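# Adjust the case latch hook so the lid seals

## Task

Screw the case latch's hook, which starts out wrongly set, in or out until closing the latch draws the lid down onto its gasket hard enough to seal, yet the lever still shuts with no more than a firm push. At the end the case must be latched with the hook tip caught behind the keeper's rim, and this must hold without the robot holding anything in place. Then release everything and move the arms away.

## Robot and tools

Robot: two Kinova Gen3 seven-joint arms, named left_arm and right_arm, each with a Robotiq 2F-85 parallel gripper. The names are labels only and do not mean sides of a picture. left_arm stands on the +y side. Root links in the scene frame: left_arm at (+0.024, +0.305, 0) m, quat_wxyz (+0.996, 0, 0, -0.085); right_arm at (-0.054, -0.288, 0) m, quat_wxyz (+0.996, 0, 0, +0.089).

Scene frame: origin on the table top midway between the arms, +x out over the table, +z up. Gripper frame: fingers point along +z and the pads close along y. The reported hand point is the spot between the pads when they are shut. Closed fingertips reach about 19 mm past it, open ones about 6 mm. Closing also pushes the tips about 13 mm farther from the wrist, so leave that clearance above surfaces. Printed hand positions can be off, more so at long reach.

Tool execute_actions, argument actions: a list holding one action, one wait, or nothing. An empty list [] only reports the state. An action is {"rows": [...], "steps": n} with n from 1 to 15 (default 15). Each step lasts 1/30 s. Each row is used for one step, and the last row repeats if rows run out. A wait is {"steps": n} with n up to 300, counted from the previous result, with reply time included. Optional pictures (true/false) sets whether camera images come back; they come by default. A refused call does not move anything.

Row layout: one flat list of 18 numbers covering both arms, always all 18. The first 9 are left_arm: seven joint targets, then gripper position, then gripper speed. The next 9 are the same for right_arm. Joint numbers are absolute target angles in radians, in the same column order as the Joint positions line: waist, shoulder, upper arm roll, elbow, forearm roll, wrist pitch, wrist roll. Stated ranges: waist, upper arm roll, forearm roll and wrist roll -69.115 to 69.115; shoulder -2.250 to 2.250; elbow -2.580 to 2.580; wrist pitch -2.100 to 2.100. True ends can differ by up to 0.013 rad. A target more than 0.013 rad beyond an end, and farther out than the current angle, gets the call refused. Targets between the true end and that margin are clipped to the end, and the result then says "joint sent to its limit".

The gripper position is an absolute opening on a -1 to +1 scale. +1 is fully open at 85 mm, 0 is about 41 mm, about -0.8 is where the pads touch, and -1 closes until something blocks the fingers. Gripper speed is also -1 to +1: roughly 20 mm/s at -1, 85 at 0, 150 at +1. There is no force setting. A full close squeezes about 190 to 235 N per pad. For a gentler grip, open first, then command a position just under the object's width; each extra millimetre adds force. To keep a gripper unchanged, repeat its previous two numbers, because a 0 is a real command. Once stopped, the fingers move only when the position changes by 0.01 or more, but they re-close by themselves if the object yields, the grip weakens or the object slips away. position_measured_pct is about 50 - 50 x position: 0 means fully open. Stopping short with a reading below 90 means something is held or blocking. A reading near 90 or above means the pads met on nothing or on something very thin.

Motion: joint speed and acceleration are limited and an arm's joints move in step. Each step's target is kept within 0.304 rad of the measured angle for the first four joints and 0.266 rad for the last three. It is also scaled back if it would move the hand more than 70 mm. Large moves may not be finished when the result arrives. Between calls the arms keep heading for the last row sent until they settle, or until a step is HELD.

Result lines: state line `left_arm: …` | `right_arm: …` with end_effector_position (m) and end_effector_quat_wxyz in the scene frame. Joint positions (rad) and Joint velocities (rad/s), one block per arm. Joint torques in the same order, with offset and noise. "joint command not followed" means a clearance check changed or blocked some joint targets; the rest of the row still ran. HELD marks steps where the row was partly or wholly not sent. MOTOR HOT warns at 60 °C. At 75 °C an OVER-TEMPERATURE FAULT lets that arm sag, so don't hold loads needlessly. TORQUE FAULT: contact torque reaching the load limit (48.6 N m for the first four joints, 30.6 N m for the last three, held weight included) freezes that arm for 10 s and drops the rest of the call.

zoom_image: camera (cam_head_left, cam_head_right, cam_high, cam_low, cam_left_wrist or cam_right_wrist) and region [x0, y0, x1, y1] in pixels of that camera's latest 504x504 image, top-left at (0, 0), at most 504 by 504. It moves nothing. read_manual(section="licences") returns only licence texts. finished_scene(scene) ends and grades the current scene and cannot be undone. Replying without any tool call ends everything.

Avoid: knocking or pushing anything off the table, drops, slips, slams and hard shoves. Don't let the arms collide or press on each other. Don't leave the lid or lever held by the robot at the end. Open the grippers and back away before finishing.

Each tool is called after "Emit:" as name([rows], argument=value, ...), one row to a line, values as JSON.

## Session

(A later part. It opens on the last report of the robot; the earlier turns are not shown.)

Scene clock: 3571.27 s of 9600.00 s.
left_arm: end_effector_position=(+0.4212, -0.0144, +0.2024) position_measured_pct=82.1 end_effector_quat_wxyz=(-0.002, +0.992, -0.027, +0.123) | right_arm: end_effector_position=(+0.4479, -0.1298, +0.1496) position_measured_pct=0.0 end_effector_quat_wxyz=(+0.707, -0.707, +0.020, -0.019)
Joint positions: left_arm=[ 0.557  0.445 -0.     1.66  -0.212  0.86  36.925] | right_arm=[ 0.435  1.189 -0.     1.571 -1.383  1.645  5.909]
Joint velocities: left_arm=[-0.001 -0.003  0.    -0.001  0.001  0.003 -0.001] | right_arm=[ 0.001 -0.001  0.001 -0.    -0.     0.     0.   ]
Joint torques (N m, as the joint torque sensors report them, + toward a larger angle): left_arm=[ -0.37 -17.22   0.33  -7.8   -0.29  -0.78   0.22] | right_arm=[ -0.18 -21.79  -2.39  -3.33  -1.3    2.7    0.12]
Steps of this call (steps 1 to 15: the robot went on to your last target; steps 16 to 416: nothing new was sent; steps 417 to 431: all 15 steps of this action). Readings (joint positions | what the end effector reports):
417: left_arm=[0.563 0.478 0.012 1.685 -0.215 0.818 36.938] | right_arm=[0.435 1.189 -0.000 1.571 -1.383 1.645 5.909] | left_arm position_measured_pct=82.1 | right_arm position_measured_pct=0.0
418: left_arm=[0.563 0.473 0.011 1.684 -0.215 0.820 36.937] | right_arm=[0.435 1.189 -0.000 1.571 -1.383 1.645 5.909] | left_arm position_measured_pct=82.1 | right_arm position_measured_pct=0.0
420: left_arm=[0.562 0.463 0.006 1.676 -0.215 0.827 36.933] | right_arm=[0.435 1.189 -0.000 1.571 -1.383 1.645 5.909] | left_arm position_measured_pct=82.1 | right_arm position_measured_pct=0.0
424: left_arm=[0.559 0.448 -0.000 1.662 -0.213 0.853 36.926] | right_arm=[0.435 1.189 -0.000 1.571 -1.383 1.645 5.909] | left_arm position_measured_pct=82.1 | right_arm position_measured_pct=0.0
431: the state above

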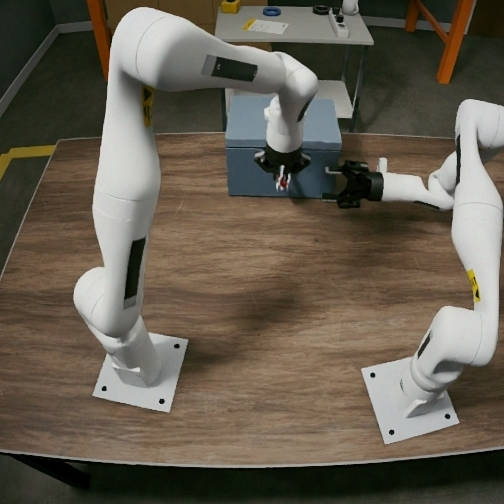

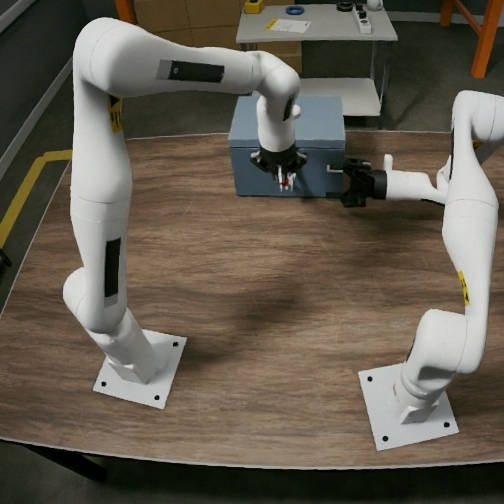

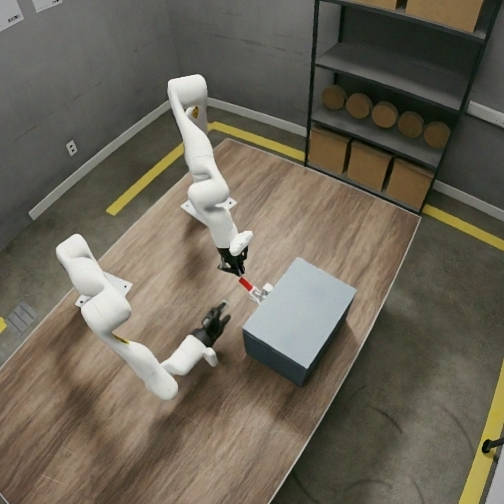

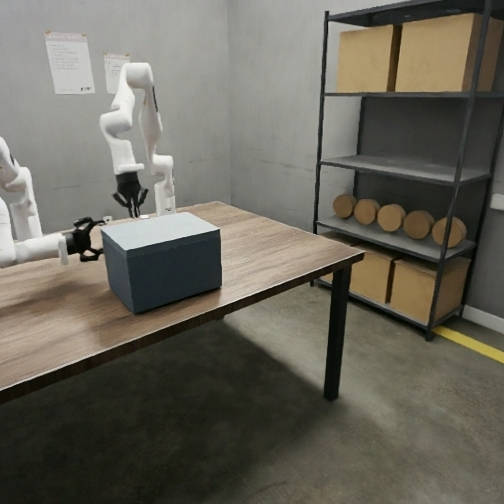

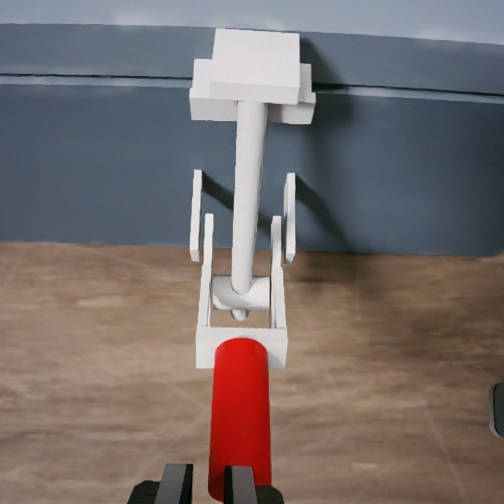

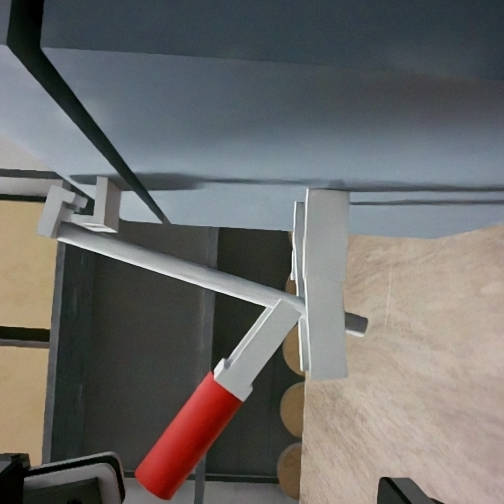

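Emit:
execute_actions([
  {"rows":[[0.555,0.432,0,1.63,-0.205,0.89,36.915,-0.64,0,0.4348,1.1893,0,1.5708,-1.3834,1.6454,5.9086,1,0.5],[0.555,0.432,0,1.63,-0.205,0.89,36.915,-0.64,0,0.4348,1.1893,0,1.5708,-1.3834,1.6454,5.9086,1,0.5],[0.555,0.432,0,1.63,-0.205,0.89,36.915,-0.64,0,0.4348,1.1893,0,1.5708,-1.3834,1.6454,5.9086,1,0.5],[0.555,0.432,0,1.63,-0.205,0.89,36.915,-0.64,0,0.4348,1.1893,0,1.5708,-1.3834,1.6454,5.9086,1,0.5],[0.5528,0.4475,0,1.6152,-0.2091,0.8825,36.9138,-0.64,0,0.4348,1.1893,0,1.5708,-1.3834,1.6454,5.9086,1,0.5],[0.5528,0.4475,0,1.6152,-0.2091,0.8825,36.9138,-0.64,0,0.4348,1.1893,0,1.5708,-1.3834,1.6454,5.9086,1,0.5],[0.539,0.469,0,1.588,-0.205,0.886,36.897,-0.64,0,0.4348,1.1893,0,1.5708,-1.3834,1.6454,5.9086,1,0.5],[0.539,0.469,0,1.588,-0.205,0.886,36.897,-0.64,0,0.4348,1.1893,0,1.5708,-1.3834,1.6454,5.9086,1,0.5],[0.5255,0.4907,0,1.5602,-0.2006,0.8892,36.8796,-0.64,0,0.4348,1.1893,0,1.5708,-1.3834,1.6454,5.9086,1,0.5]],"steps":15},
], pictures=false)

Emit:
execute_actions([
  {"rows":[[0.5255,0.4907,0,1.5602,-0.2006,0.8892,36.8796,-0.64,0,0.4348,1.1893,0,1.5708,-1.3834,1.6454,5.9086,1,0.5],[0.5255,0.4907,0,1.5602,-0.2006,0.8892,36.8796,-0.64,0,0.4348,1.1893,0,1.5708,-1.3834,1.6454,5.9086,1,0.5],[0.5255,0.4907,0,1.5602,-0.2006,0.8892,36.8796,-0.64,0,0.4348,1.1893,0,1.5708,-1.3834,1.6454,5.9086,1,0.5],[0.5255,0.5026,0,1.577,-0.2056,0.8611,36.8873,-0.64,0,0.4348,1.1893,0,1.5708,-1.3834,1.6454,5.9086,1,0.5]],"steps":15},
])

Scene clock: 3631.77 s of 9600.00 s.
left_arm: end_effector_position=(+0.4538, -0.0236, +0.2110) position_measured_pct=82.1 end_effector_quat_wxyz=(+0.004, +0.991, -0.027, +0.131) | right_arm: end_effector_position=(+0.4479, -0.1298, +0.1496) position_measured_pct=0.0 end_effector_quat_wxyz=(+0.707, -0.707, +0.020, -0.019)
Joint positions: left_arm=[ 0.528  0.487 -0.001  1.564 -0.201  0.889 36.881] | right_arm=[ 0.435  1.189 -0.     1.571 -1.383  1.645  5.909]
Joint velocities: left_arm=[-0.02   0.031  0.003 -0.051  0.008  0.007 -0.027] | right_arm=[-0.002  0.001  0.    -0.    -0.    -0.    -0.   ]
Joint torques (N m, as the joint torque sensors report them, + toward a larger angle): left_arm=[  0.25 -18.19   0.82  -7.94  -0.38  -1.01  -0.04] | right_arm=[ -0.16 -21.8   -2.4   -3.13  -1.32   2.72   0.44]
Steps of this call (steps 1 to 15: the robot went on to your last target; steps 16 to 1800: nothing new was sent; steps 1801 to 1815: all 15 steps of this action). Readings (joint positions | what the end effector reports):
1801: left_arm=[0.557 0.444 0.000 1.659 -0.212 0.861 36.925] | right_arm=[0.435 1.189 -0.000 1.571 -1.383 1.645 5.909] | left_arm position_measured_pct=82.1 | right_arm position_measured_pct=0.0
1802: left_arm=[0.556 0.442 0.000 1.654 -0.211 0.866 36.923] | right_arm=[0.435 1.189 -0.000 1.571 -1.383 1.645 5.909] | left_arm position_measured_pct=82.1 | right_arm position_measured_pct=0.0
1804: left_arm=[0.556 0.436 -0.000 1.640 -0.207 0.880 36.918] | right_arm=[0.435 1.189 -0.000 1.571 -1.383 1.645 5.909] | left_arm position_measured_pct=82.1 | right_arm position_measured_pct=0.0
1808: left_arm=[0.550 0.450 0.001 1.615 -0.207 0.884 36.912] | right_arm=[0.435 1.189 -0.000 1.571 -1.383 1.645 5.909] | left_arm position_measured_pct=82.1 | right_arm position_measured_pct=0.0
1815: the state above

Scene clock: 3632.27 s of 9600.00 s.
left_arm: end_effector_position=(+0.4554, -0.0237, +0.1998) position_measured_pct=82.1 end_effector_quat_wxyz=(+0.003, +0.991, -0.027, +0.131) | right_arm: end_effector_position=(+0.4479, -0.1298, +0.1496) position_measured_pct=0.0 end_effector_quat_wxyz=(+0.707, -0.707, +0.020, -0.019)
Joint positions: left_arm=[ 0.526  0.502 -0.     1.577 -0.206  0.861 36.887] | right_arm=[ 0.435  1.189 -0.     1.571 -1.383  1.645  5.909]
Joint velocities: left_arm=[ 0.002  0.003  0.001  0.002 -0.001 -0.002  0.   ] | right_arm=[ 0.001 -0.001 -0.     0.    -0.     0.001  0.   ]
Joint torques (N m, as the joint torque sensors report them, + toward a larger angle): left_arm=[ -0.25 -18.63   0.23  -8.09  -0.13  -0.56   0.17] | right_arm=[ -0.02 -21.92  -2.26  -3.35  -1.21   2.8    0.3 ]
Steps of this call (steps 1 to 15: all 15 steps of this action). Readings (joint positions | what the end effector reports):
1: left_arm=[0.527 0.487 -0.000 1.563 -0.201 0.889 36.881] | right_arm=[0.435 1.189 -0.000 1.571 -1.383 1.645 5.909] | left_arm position_measured_pct=82.1 | right_arm position_measured_pct=0.0
2: left_arm=[0.527 0.488 -0.000 1.562 -0.201 0.889 36.880] | right_arm=[0.435 1.189 -0.000 1.571 -1.383 1.645 5.909] | left_arm position_measured_pct=82.1 | right_arm position_measured_pct=0.0
4: left_arm=[0.526 0.490 -0.000 1.562 -0.201 0.888 36.880] | right_arm=[0.435 1.189 -0.000 1.571 -1.383 1.645 5.909] | left_arm position_measured_pct=82.1 | right_arm position_measured_pct=0.0
8: left_arm=[0.526 0.500 -0.000 1.574 -0.205 0.866 36.886] | right_arm=[0.435 1.189 -0.000 1.571 -1.383 1.645 5.909] | left_arm position_measured_pct=82.1 | right_arm position_measured_pct=0.0
15: the state above

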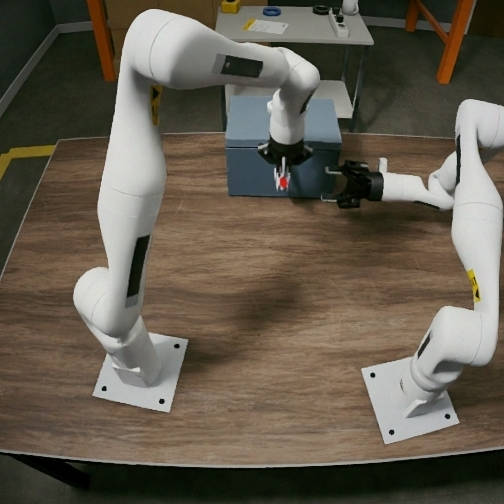

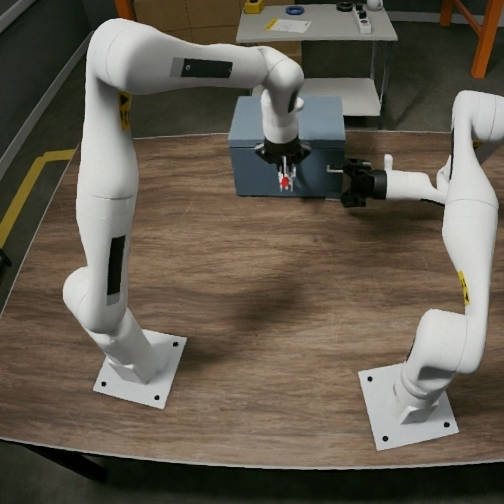

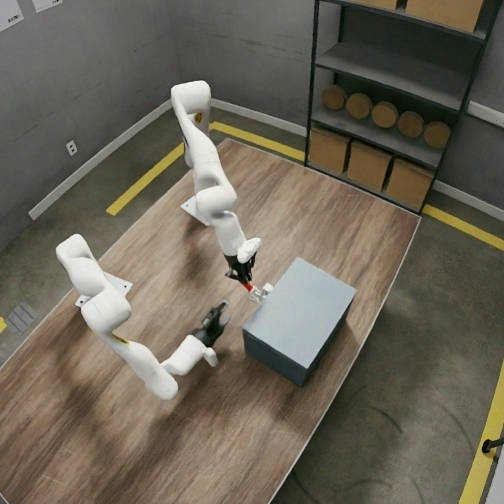

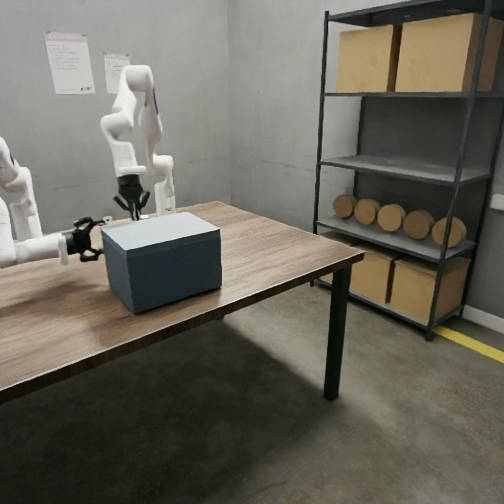

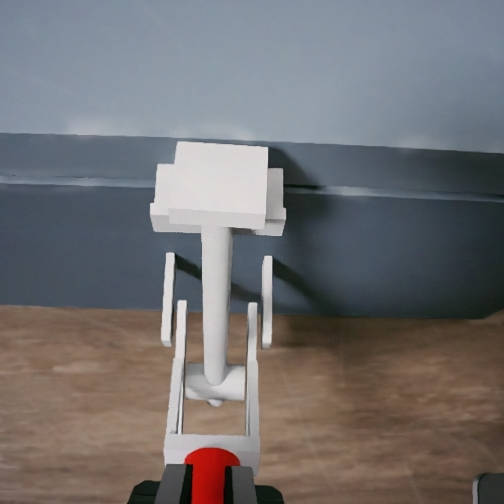

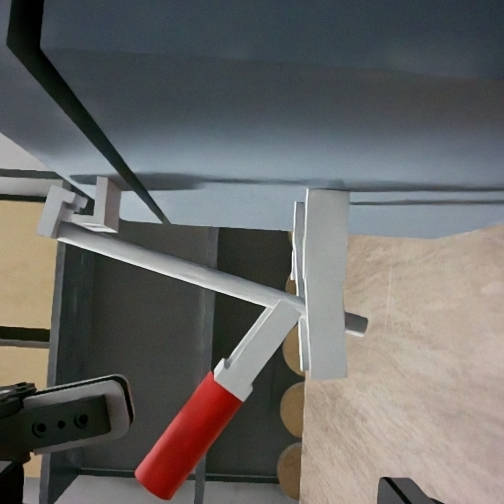

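Emit:
execute_actions([
  {"rows":[[0.5255,0.5066,0,1.5826,-0.2073,0.8518,36.8899,-0.64,0,0.4348,1.1893,0,1.5708,-1.3834,1.6454,5.9086,1,0.5],[0.5255,0.5066,0,1.5826,-0.2073,0.8518,36.8899,-0.64,0,0.4348,1.1893,0,1.5708,-1.3834,1.6454,5.9086,1,0.5],[0.5255,0.5106,0,1.5882,-0.209,0.8424,36.8924,-0.64,0,0.4348,1.1893,0,1.5708,-1.3834,1.6454,5.9086,1,0.5],[0.5255,0.5106,0,1.5882,-0.209,0.8424,36.8924,-0.64,0,0.4348,1.1893,0,1.5708,-1.3834,1.6454,5.9086,1,0.5],[0.5255,0.5145,0,1.5938,-0.2106,0.8331,36.895,-0.64,0,0.4348,1.1893,0,1.5708,-1.3834,1.6454,5.9086,1,0.5]],"steps":15},
])

Scene clock: 3640.70 s of 9600.00 s.
left_arm: end_effector_position=(+0.4552, -0.0236, +0.1895) position_measured_pct=82.1 end_effector_quat_wxyz=(+0.003, +0.991, -0.027, +0.130) | right_arm: end_effector_position=(+0.4479, -0.1298, +0.1496) position_measured_pct=0.0 end_effector_quat_wxyz=(+0.707, -0.707, +0.020, -0.019)
Joint positions: left_arm=[ 0.525  0.514  0.     1.594 -0.211  0.833 36.895] | right_arm=[ 0.435  1.189 -0.     1.571 -1.383  1.645  5.909]
Joint velocities: left_arm=[ 0.     0.001 -0.001  0.001 -0.    -0.002  0.001] | right_arm=[ 0.002 -0.001  0.001  0.    -0.    -0.     0.   ]
Joint torques (N m, as the joint torque sensors report them, + toward a larger angle): left_arm=[ -0.27 -18.79   0.06  -8.46  -0.18  -0.56   0.2 ] | right_arm=[ -0.61 -21.85  -2.21  -3.07  -1.34   2.65   0.31]
Steps of this call (steps 1 to 15: the robot went on to your last target; steps 16 to 238: nothing new was sent; steps 239 to 253: all 15 steps of this action). Readings (joint positions | what the end effector reports):
239: left_arm=[0.526 0.503 -0.000 1.578 -0.206 0.860 36.888] | right_arm=[0.435 1.189 -0.000 1.571 -1.383 1.645 5.909] | left_arm position_measured_pct=82.1 | right_arm position_measured_pct=0.0
240: left_arm=[0.526 0.504 -0.000 1.579 -0.206 0.858 36.888] | right_arm=[0.435 1.189 -0.000 1.571 -1.383 1.645 5.909] | left_arm position_measured_pct=82.1 | right_arm position_measured_pct=0.0
242: left_arm=[0.526 0.507 -0.000 1.583 -0.207 0.851 36.890] | right_arm=[0.435 1.189 -0.000 1.571 -1.383 1.645 5.909] | left_arm position_measured_pct=82.1 | right_arm position_measured_pct=0.0
246: left_arm=[0.525 0.513 0.000 1.591 -0.210 0.837 36.894] | right_arm=[0.435 1.189 -0.000 1.571 -1.383 1.645 5.909] | left_arm position_measured_pct=82.1 | right_arm position_measured_pct=0.0
253: the state above

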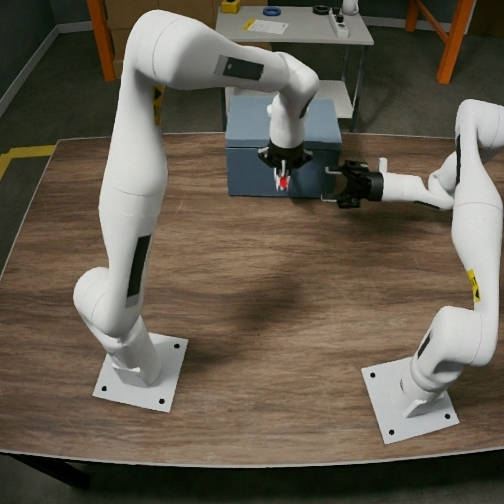

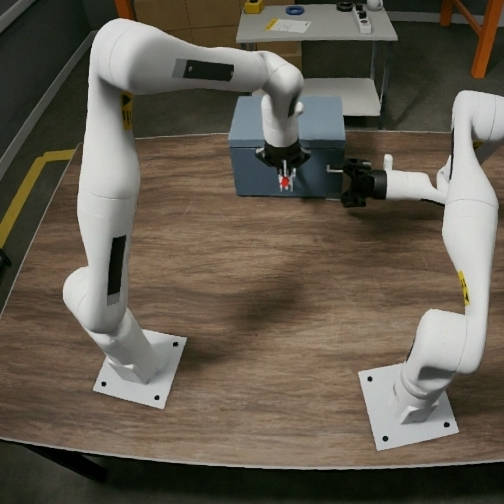

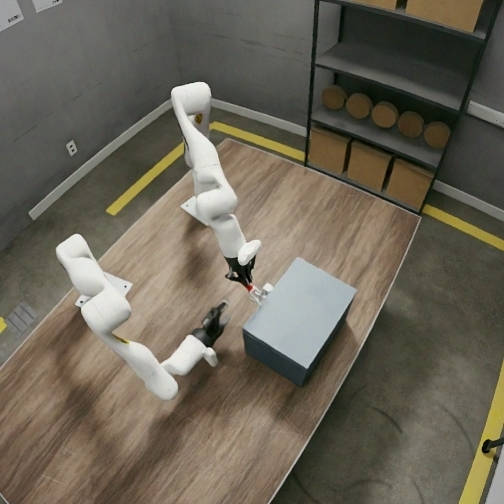

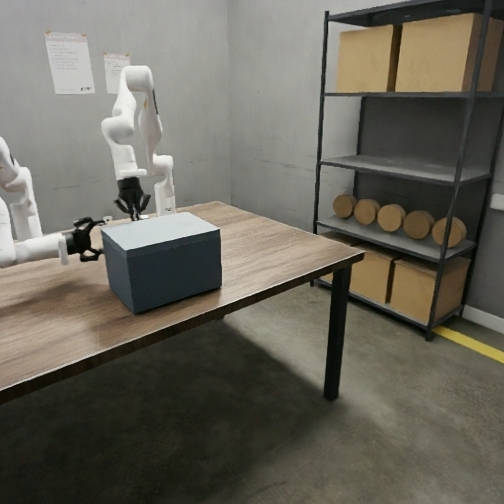

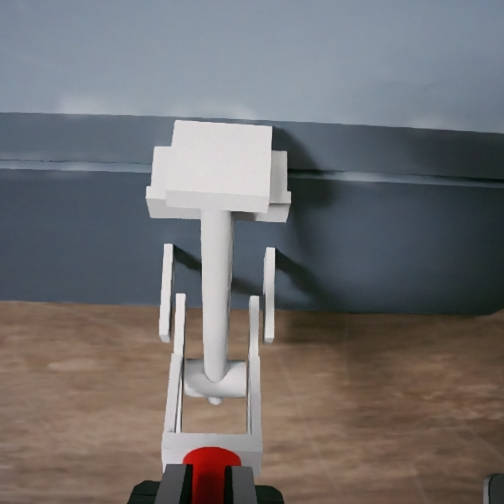

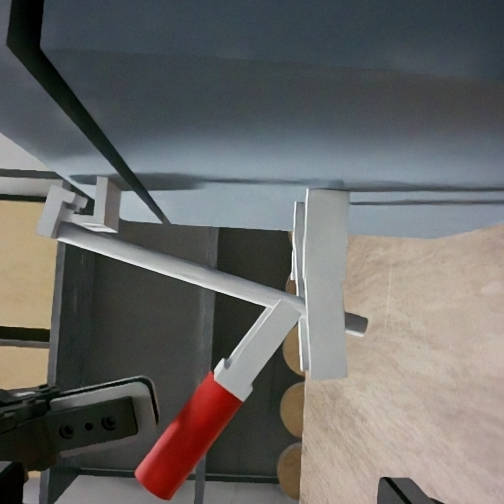

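Emit:
execute_actions([
  {"rows":[[0.5279,0.5153,0,1.6031,-0.2133,0.8237,36.9007,-0.64,0,0.4348,1.1893,0,1.5708,-1.3834,1.6454,5.9086,1,0.5],[0.5279,0.5153,0,1.6031,-0.2133,0.8237,36.9007,-0.64,0,0.4348,1.1893,0,1.5708,-1.3834,1.6454,5.9086,1,0.5],[0.5279,0.5153,0,1.6031,-0.2133,0.8237,36.9007,-0.64,0,0.4348,1.1893,0,1.5708,-1.3834,1.6454,5.9086,1,0.5],[0.5302,0.5161,0,1.6124,-0.216,0.8143,36.9064,-0.64,0,0.4348,1.1893,0,1.5708,-1.3834,1.6454,5.9086,1,0.5],[0.5302,0.5161,0,1.6124,-0.216,0.8143,36.9064,-0.64,0,0.4348,1.1893,0,1.5708,-1.3834,1.6454,5.9086,1,0.5],[0.5302,0.5161,0,1.6124,-0.216,0.8143,36.9064,-0.64,0,0.4348,1.1893,0,1.5708,-1.3834,1.6454,5.9086,1,0.5],[0.5326,0.5169,0,1.6217,-0.2187,0.8048,36.9122,-0.64,0,0.4348,1.1893,0,1.5708,-1.3834,1.6454,5.9086,1,0.5]],"steps":15},
])

Emit:
zoom_image(camera="cam_right_wrist", region=[0,100,200,300])

Scene clock: 3652.17 s of 9600.00 s.
left_arm: end_effector_position=(+0.4500, -0.0235, +0.1811) position_measured_pct=82.1 end_effector_quat_wxyz=(+0.004, +0.991, -0.027, +0.131) | right_arm: end_effector_position=(+0.4479, -0.1298, +0.1496) position_measured_pct=0.0 end_effector_quat_wxyz=(+0.707, -0.707, +0.020, -0.019)
Joint positions: left_arm=[ 0.532  0.517  0.     1.621 -0.219  0.805 36.912] | right_arm=[ 0.435  1.189 -0.     1.571 -1.383  1.645  5.909]
Joint velocities: left_arm=[ 0.002  0.001 -0.001  0.005 -0.001 -0.005  0.002] | right_arm=[ 0.001 -0.    -0.     0.     0.    -0.     0.   ]
Joint torques (N m, as the joint torque sensors report them, + toward a larger angle): left_arm=[ -0.86 -18.23   0.15  -7.96  -0.1   -0.97   0.2 ] | right_arm=[ -0.25 -22.15  -2.28  -3.29  -1.12   2.72   0.22]
Steps of this call (steps 1 to 15: the robot went on to your last target; steps 16 to 329: nothing new was sent; steps 330 to 344: all 15 steps of this action). Readings (joint positions | what the end effector reports):
330: left_arm=[0.526 0.515 -0.000 1.595 -0.211 0.832 36.895] | right_arm=[0.435 1.189 -0.000 1.571 -1.383 1.645 5.909] | left_arm position_measured_pct=82.1 | right_arm position_measured_pct=0.0
331: left_arm=[0.527 0.515 -0.000 1.597 -0.212 0.830 36.897] | right_arm=[0.435 1.189 -0.000 1.571 -1.383 1.645 5.909] | left_arm position_measured_pct=82.1 | right_arm position_measured_pct=0.0
333: left_arm=[0.528 0.515 -0.000 1.601 -0.213 0.826 36.900] | right_arm=[0.435 1.189 -0.000 1.571 -1.383 1.645 5.909] | left_arm position_measured_pct=82.1 | right_arm position_measured_pct=0.0
337: left_arm=[0.531 0.516 -0.000 1.613 -0.216 0.813 36.907] | right_arm=[0.435 1.189 -0.000 1.571 -1.383 1.645 5.909] | left_arm position_measured_pct=82.1 | right_arm position_measured_pct=0.0
344: the state above

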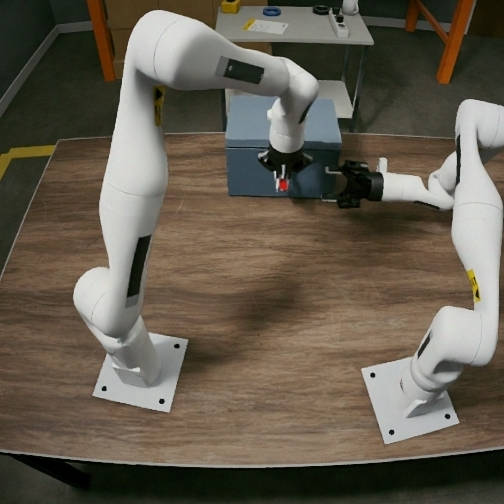

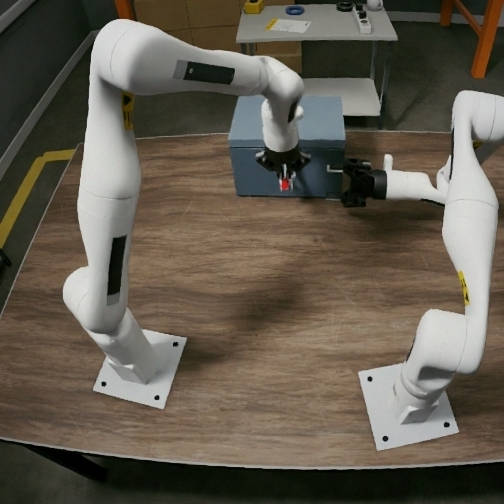

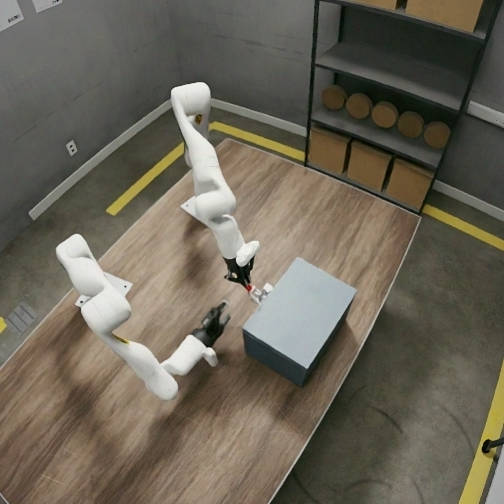

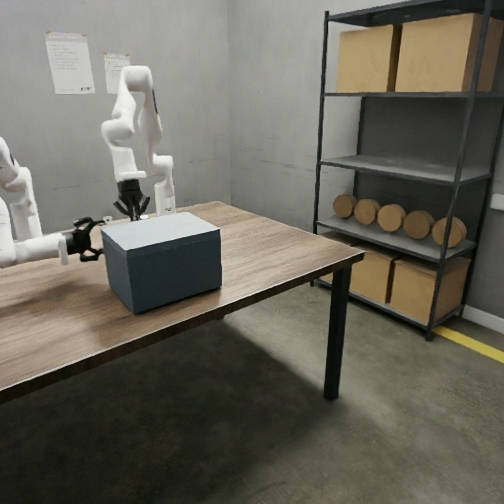

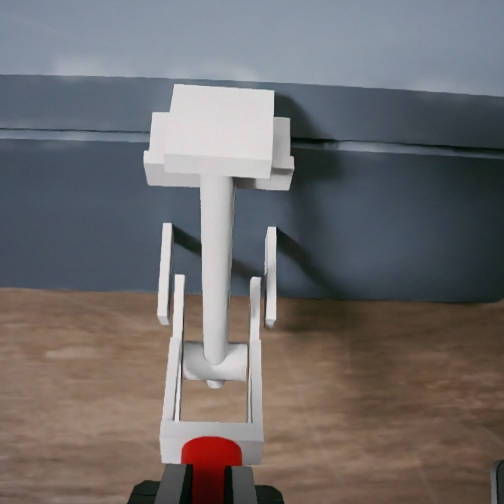

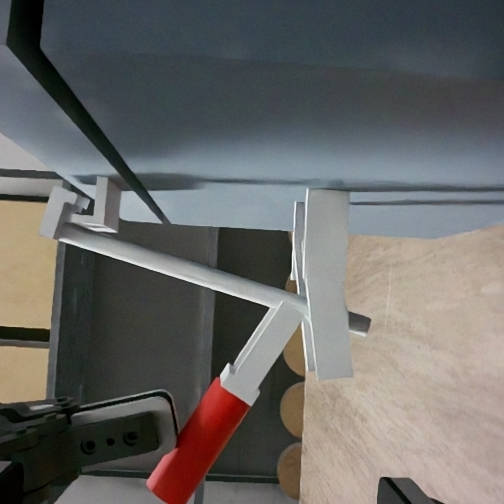

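Region (0, 100, 200, 300) of cam_right_wrist's 504x504 image, scaled by 2.520.

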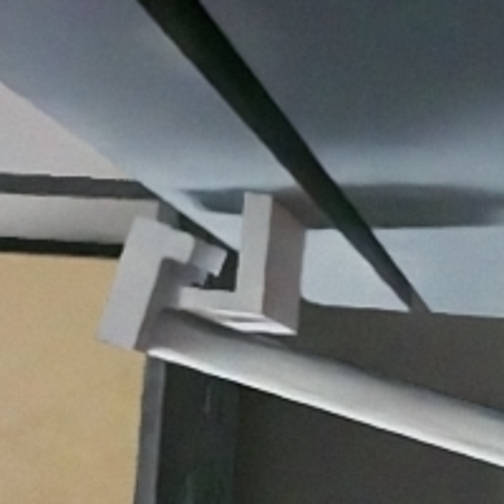

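Emit:
execute_actions([
  {"rows":[[0.535,0.5177,0,1.631,-0.2214,0.7954,36.9179,-0.64,0,0.4348,1.1893,0,1.5708,-1.3834,1.6454,5.9086,1,0.5],[0.535,0.5177,0,1.631,-0.2214,0.7954,36.9179,-0.64,0,0.4348,1.1893,0,1.5708,-1.3834,1.6454,5.9086,1,0.5],[0.5373,0.5184,0,1.6402,-0.2241,0.786,36.9236,-0.64,0,0.4348,1.1893,0,1.5708,-1.3834,1.6454,5.9086,1,0.5],[0.5373,0.5184,0,1.6402,-0.2241,0.786,36.9236,-0.64,0,0.4348,1.1893,0,1.5708,-1.3834,1.6454,5.9086,1,0.5],[0.5397,0.5192,0,1.6495,-0.2268,0.7766,36.9293,-0.64,0,0.4348,1.1893,0,1.5708,-1.3834,1.6454,5.9086,1,0.5],[0.5397,0.5192,0,1.6495,-0.2268,0.7766,36.9293,-0.64,0,0.4348,1.1893,0,1.5708,-1.3834,1.6454,5.9086,1,0.5],[0.5423,0.5228,0,1.6617,-0.2314,0.7617,36.9377,-0.64,0,0.4348,1.1893,0,1.5708,-1.3834,1.6454,5.9086,1,0.5],[0.5423,0.5228,0,1.6617,-0.2314,0.7617,36.9377,-0.64,0,0.4348,1.1893,0,1.5708,-1.3834,1.6454,5.9086,1,0.5],[0.5449,0.5265,0,1.6738,-0.236,0.7468,36.9461,-0.64,0,0.4348,1.1893,0,1.5708,-1.3834,1.6454,5.9086,1,0.5],[0.5449,0.5265,0,1.6738,-0.236,0.7468,36.9461,-0.64,0,0.4348,1.1893,0,1.5708,-1.3834,1.6454,5.9086,1,0.5],[0.5475,0.5301,0,1.686,-0.2406,0.7319,36.9545,-0.64,0,0.4348,1.1893,0,1.5708,-1.3834,1.6454,5.9086,1,0.5]],"steps":15},
])

Emit:
zoom_image(camera="cam_right_wrist", region=[0,100,200,300])

Scene clock: 3671.73 s of 9600.00 s.
left_arm: end_effector_position=(+0.4388, -0.0229, +0.1596) position_measured_pct=82.1 end_effector_quat_wxyz=(+0.004, +0.991, -0.027, +0.131) | right_arm: end_effector_position=(+0.4479, -0.1298, +0.1496) position_measured_pct=0.0 end_effector_quat_wxyz=(+0.707, -0.707, +0.020, -0.019)
Joint positions: left_arm=[ 0.547  0.529  0.     1.682 -0.239  0.736 36.952] | right_arm=[ 0.435  1.189 -0.     1.571 -1.383  1.645  5.909]
Joint velocities: left_arm=[ 0.009  0.013 -0.001  0.053 -0.021 -0.065  0.036] | right_arm=[-0.001 -0.002 -0.    -0.    -0.     0.    -0.   ]
Joint torques (N m, as the joint torque sensors report them, + toward a larger angle): left_arm=[ -0.62 -18.62  -0.28  -8.12  -0.34  -0.71   0.33] | right_arm=[ -0.24 -21.89  -2.12  -3.17  -1.1    2.53   0.22]
Steps of this call (steps 1 to 15: the robot went on to your last target; steps 16 to 572: nothing new was sent; steps 573 to 587: all 15 steps of this action). Readings (joint positions | what the end effector reports):
573: left_arm=[0.533 0.517 -0.000 1.622 -0.219 0.804 36.913] | right_arm=[0.435 1.189 -0.000 1.571 -1.383 1.645 5.909] | left_arm position_measured_pct=82.1 | right_arm position_measured_pct=0.0
574: left_arm=[0.534 0.517 -0.000 1.625 -0.220 0.801 36.914] | right_arm=[0.435 1.189 -0.000 1.571 -1.383 1.645 5.909] | left_arm position_measured_pct=82.1 | right_arm position_measured_pct=0.0
576: left_arm=[0.535 0.517 -0.000 1.631 -0.222 0.795 36.918] | right_arm=[0.435 1.189 -0.000 1.571 -1.383 1.645 5.909] | left_arm position_measured_pct=82.1 | right_arm position_measured_pct=0.0
580: left_arm=[0.539 0.520 -0.000 1.648 -0.227 0.777 36.929] | right_arm=[0.435 1.189 -0.000 1.571 -1.383 1.645 5.909] | left_arm position_measured_pct=82.1 | right_arm position_measured_pct=0.0
587: the state above

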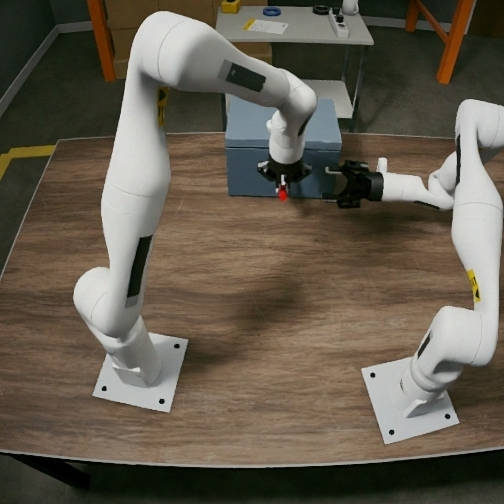

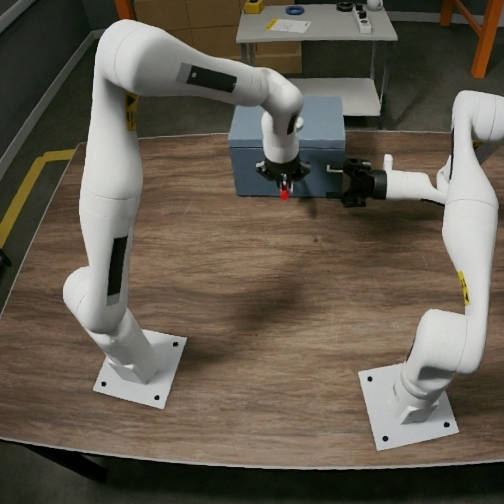

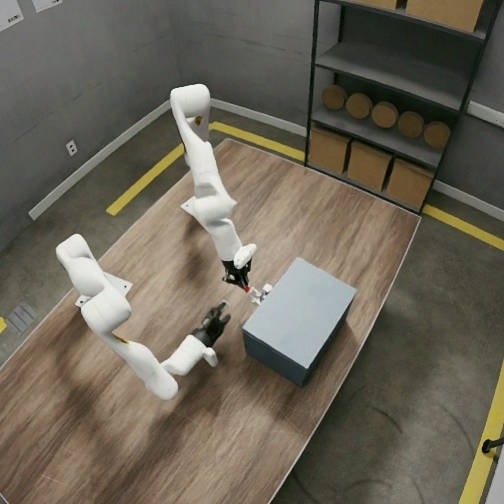

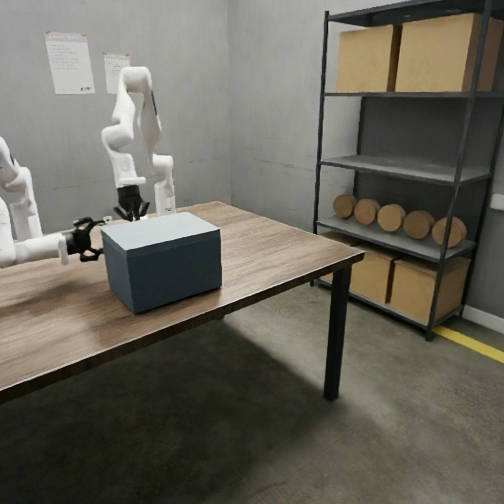

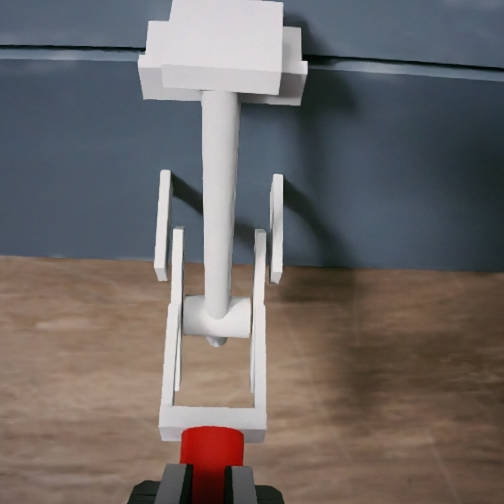

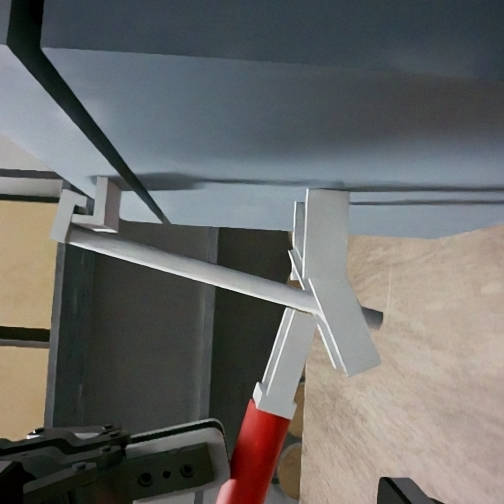

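Region (0, 100, 200, 300) of cam_right_wrist's 504x504 image, scaled by 2.520.

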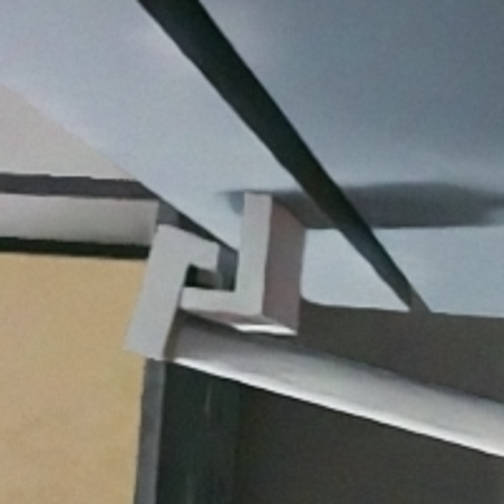

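Emit:
execute_actions([
  {"rows":[[0.5487,0.5346,0,1.6933,-0.2442,0.7207,36.9602,-0.64,0,0.4348,1.1893,0,1.5708,-1.3834,1.6454,5.9086,1,0.5],[0.5487,0.5346,0,1.6933,-0.2442,0.7207,36.9602,-0.64,0,0.4348,1.1893,0,1.5708,-1.3834,1.6454,5.9086,1,0.5],[0.5499,0.5392,0,1.7005,-0.2479,0.7095,36.9659,-0.64,0,0.4348,1.1893,0,1.5708,-1.3834,1.6454,5.9086,1,0.5],[0.5499,0.5392,0,1.7005,-0.2479,0.7095,36.9659,-0.64,0,0.4348,1.1893,0,1.5708,-1.3834,1.6454,5.9086,1,0.5],[0.551,0.5437,0,1.7078,-0.2515,0.6984,36.9716,-0.64,0,0.4348,1.1893,0,1.5708,-1.3834,1.6454,5.9086,1,0.5],[0.551,0.5437,0,1.7078,-0.2515,0.6984,36.9716,-0.64,0,0.4348,1.1893,0,1.5708,-1.3834,1.6454,5.9086,1,0.5],[0.5522,0.5482,0,1.715,-0.2551,0.6872,36.9773,-0.64,0,0.4348,1.1893,0,1.5708,-1.3834,1.6454,5.9086,1,0.5],[0.5522,0.5482,0,1.715,-0.2551,0.6872,36.9773,-0.64,0,0.4348,1.1893,0,1.5708,-1.3834,1.6454,5.9086,1,0.5],[0.5525,0.5563,0,1.7218,-0.2601,0.6727,36.9839,-0.64,0,0.4348,1.1893,0,1.5708,-1.3834,1.6454,5.9086,1,0.5],[0.5525,0.5563,0,1.7218,-0.2601,0.6727,36.9839,-0.64,0,0.4348,1.1893,0,1.5708,-1.3834,1.6454,5.9086,1,0.5],[0.5527,0.5645,0,1.7287,-0.2651,0.6583,36.9905,-0.64,0,0.4348,1.1893,0,1.5708,-1.3834,1.6454,5.9086,1,0.5],[0.5527,0.5645,0,1.7287,-0.2651,0.6583,36.9905,-0.64,0,0.4348,1.1893,0,1.5708,-1.3834,1.6454,5.9086,1,0.5],[0.553,0.5726,0,1.7355,-0.2701,0.6438,36.9971,-0.64,0,0.4348,1.1893,0,1.5708,-1.3834,1.6454,5.9086,1,0.5]],"steps":15},
], pictures=false)

Emit:
execute_actions([
  {"steps":12},
])

Emit:
zoom_image(camera="cam_right_wrist", region=[0,20,100,100])

Scene clock: 3695.27 s of 9600.00 s.
left_arm: end_effector_position=(+0.4347, -0.0234, +0.1325) position_measured_pct=82.1 end_effector_quat_wxyz=(+0.005, +0.991, -0.027, +0.132) | right_arm: end_effector_position=(+0.4479, -0.1298, +0.1496) position_measured_pct=0.0 end_effector_quat_wxyz=(+0.707, -0.707, +0.020, -0.019)
Joint positions: left_arm=[ 0.553  0.563  0.     1.729 -0.266  0.655 36.992] | right_arm=[ 0.435  1.189 -0.     1.571 -1.383  1.645  5.909]
Joint velocities: left_arm=[ 0.004  0.062  0.002  0.077 -0.054 -0.146  0.072] | right_arm=[ 0.    -0.     0.001 -0.    -0.    -0.001 -0.   ]
Joint torques (N m, as the joint torque sensors report them, + toward a larger angle): left_arm=[ -1.03 -15.92  -0.27  -6.96   0.21  -1.68   0.2 ] | right_arm=[ -0.51 -21.49  -2.13  -3.21  -1.22   2.74   0.3 ]
Steps of this call (steps 1 to 15: the robot went on to your last target; steps 16 to 691: nothing new was sent; steps 692 to 706: all 15 steps of this action). Readings (joint positions | what the end effector reports):
692: left_arm=[0.548 0.530 0.000 1.686 -0.241 0.731 36.955] | right_arm=[0.435 1.189 -0.000 1.571 -1.383 1.645 5.909] | left_arm position_measured_pct=82.1 | right_arm position_measured_pct=0.0
693: left_arm=[0.548 0.532 -0.000 1.688 -0.242 0.728 36.956] | right_arm=[0.435 1.189 -0.000 1.571 -1.383 1.645 5.909] | left_arm position_measured_pct=82.1 | right_arm position_measured_pct=0.0
695: left_arm=[0.549 0.535 0.000 1.693 -0.244 0.720 36.960] | right_arm=[0.435 1.189 -0.000 1.571 -1.383 1.645 5.909] | left_arm position_measured_pct=82.1 | right_arm position_measured_pct=0.0
699: left_arm=[0.551 0.543 0.000 1.706 -0.251 0.700 36.971] | right_arm=[0.435 1.189 -0.000 1.571 -1.383 1.645 5.909] | left_arm position_measured_pct=82.1 | right_arm position_measured_pct=0.0
706: the state above

Scene clock: 3695.67 s of 9600.00 s.
left_arm: end_effector_position=(+0.4346, -0.0234, +0.1297) position_measured_pct=82.1 end_effector_quat_wxyz=(+0.005, +0.991, -0.027, +0.133) | right_arm: end_effector_position=(+0.4479, -0.1298, +0.1496) position_measured_pct=0.0 end_effector_quat_wxyz=(+0.707, -0.707, +0.020, -0.019)
Joint positions: left_arm=[ 0.554  0.567  0.     1.734 -0.27   0.645 36.997] | right_arm=[ 0.435  1.189 -0.     1.571 -1.383  1.645  5.909]
Joint velocities: left_arm=[-0.     0.     0.     0.    -0.    -0.002  0.001] | right_arm=[ 0.001  0.002 -0.     0.     0.    -0.    -0.   ]
Joint torques (N m, as the joint torque sensors report them, + toward a larger angle): left_arm=[ -0.41 -14.55  -0.19  -6.16  -0.06  -1.17   0.27] | right_arm=[ -0.14 -21.82  -2.46  -2.95  -1.27   2.66   0.25]
Steps of this call (steps 1 to 12: the robot went on to your last target). Readings (joint positions | what the end effector reports):
1: left_arm=[0.553 0.565 0.000 1.731 -0.268 0.651 36.994] | right_arm=[0.435 1.189 -0.000 1.571 -1.383 1.645 5.909] | left_arm position_measured_pct=82.1 | right_arm position_measured_pct=0.0
2: left_arm=[0.553 0.565 0.000 1.732 -0.269 0.649 36.995] | right_arm=[0.435 1.189 -0.000 1.571 -1.383 1.645 5.909] | left_arm position_measured_pct=82.1 | right_arm position_measured_pct=0.0
4: left_arm=[0.553 0.566 0.000 1.733 -0.270 0.647 36.996] | right_arm=[0.435 1.189 -0.000 1.571 -1.383 1.645 5.909] | left_arm position_measured_pct=82.1 | right_arm position_measured_pct=0.0
8: left_arm=[0.553 0.567 0.000 1.734 -0.270 0.645 36.997] | right_arm=[0.435 1.189 -0.000 1.571 -1.383 1.645 5.909] | left_arm position_measured_pct=82.1 | right_arm position_measured_pct=0.0
12: the state above

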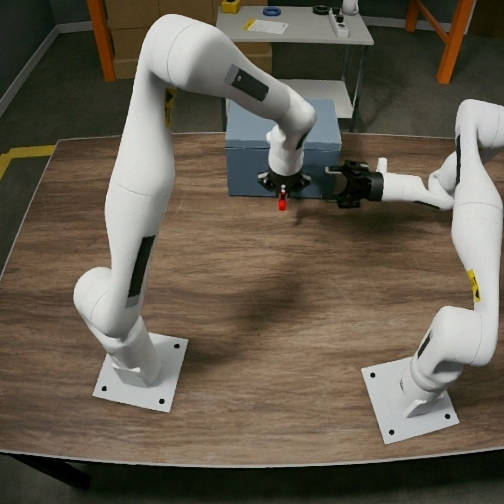

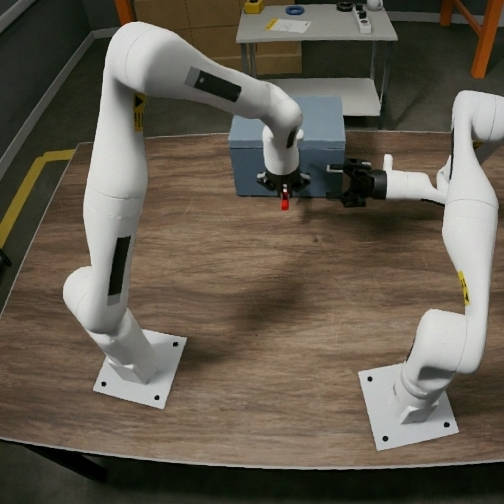

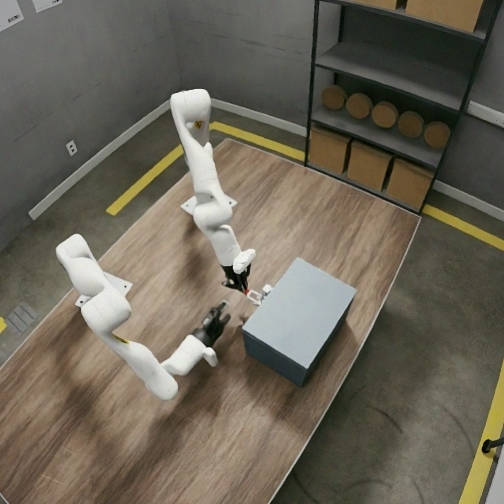

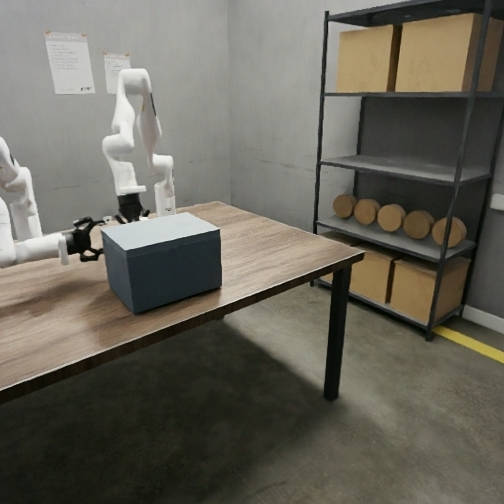

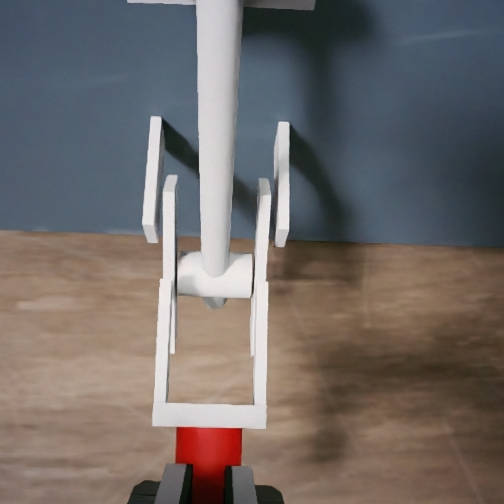

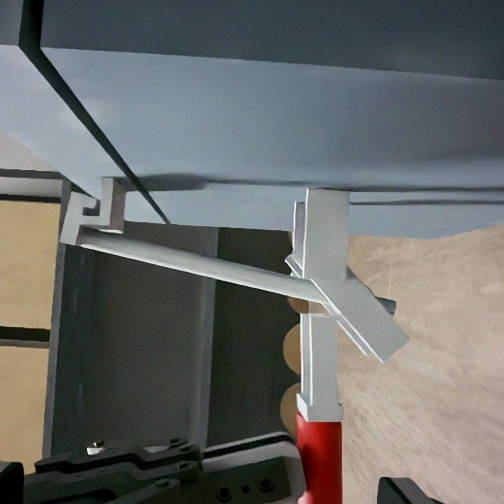

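Region (0, 20, 100, 100) of cam_right_wrist's 504x504 image, scaled by 5.040; it fills the top 403 rows of this view, and the rest is white.

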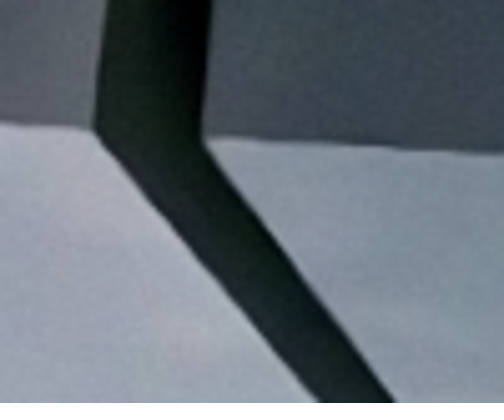

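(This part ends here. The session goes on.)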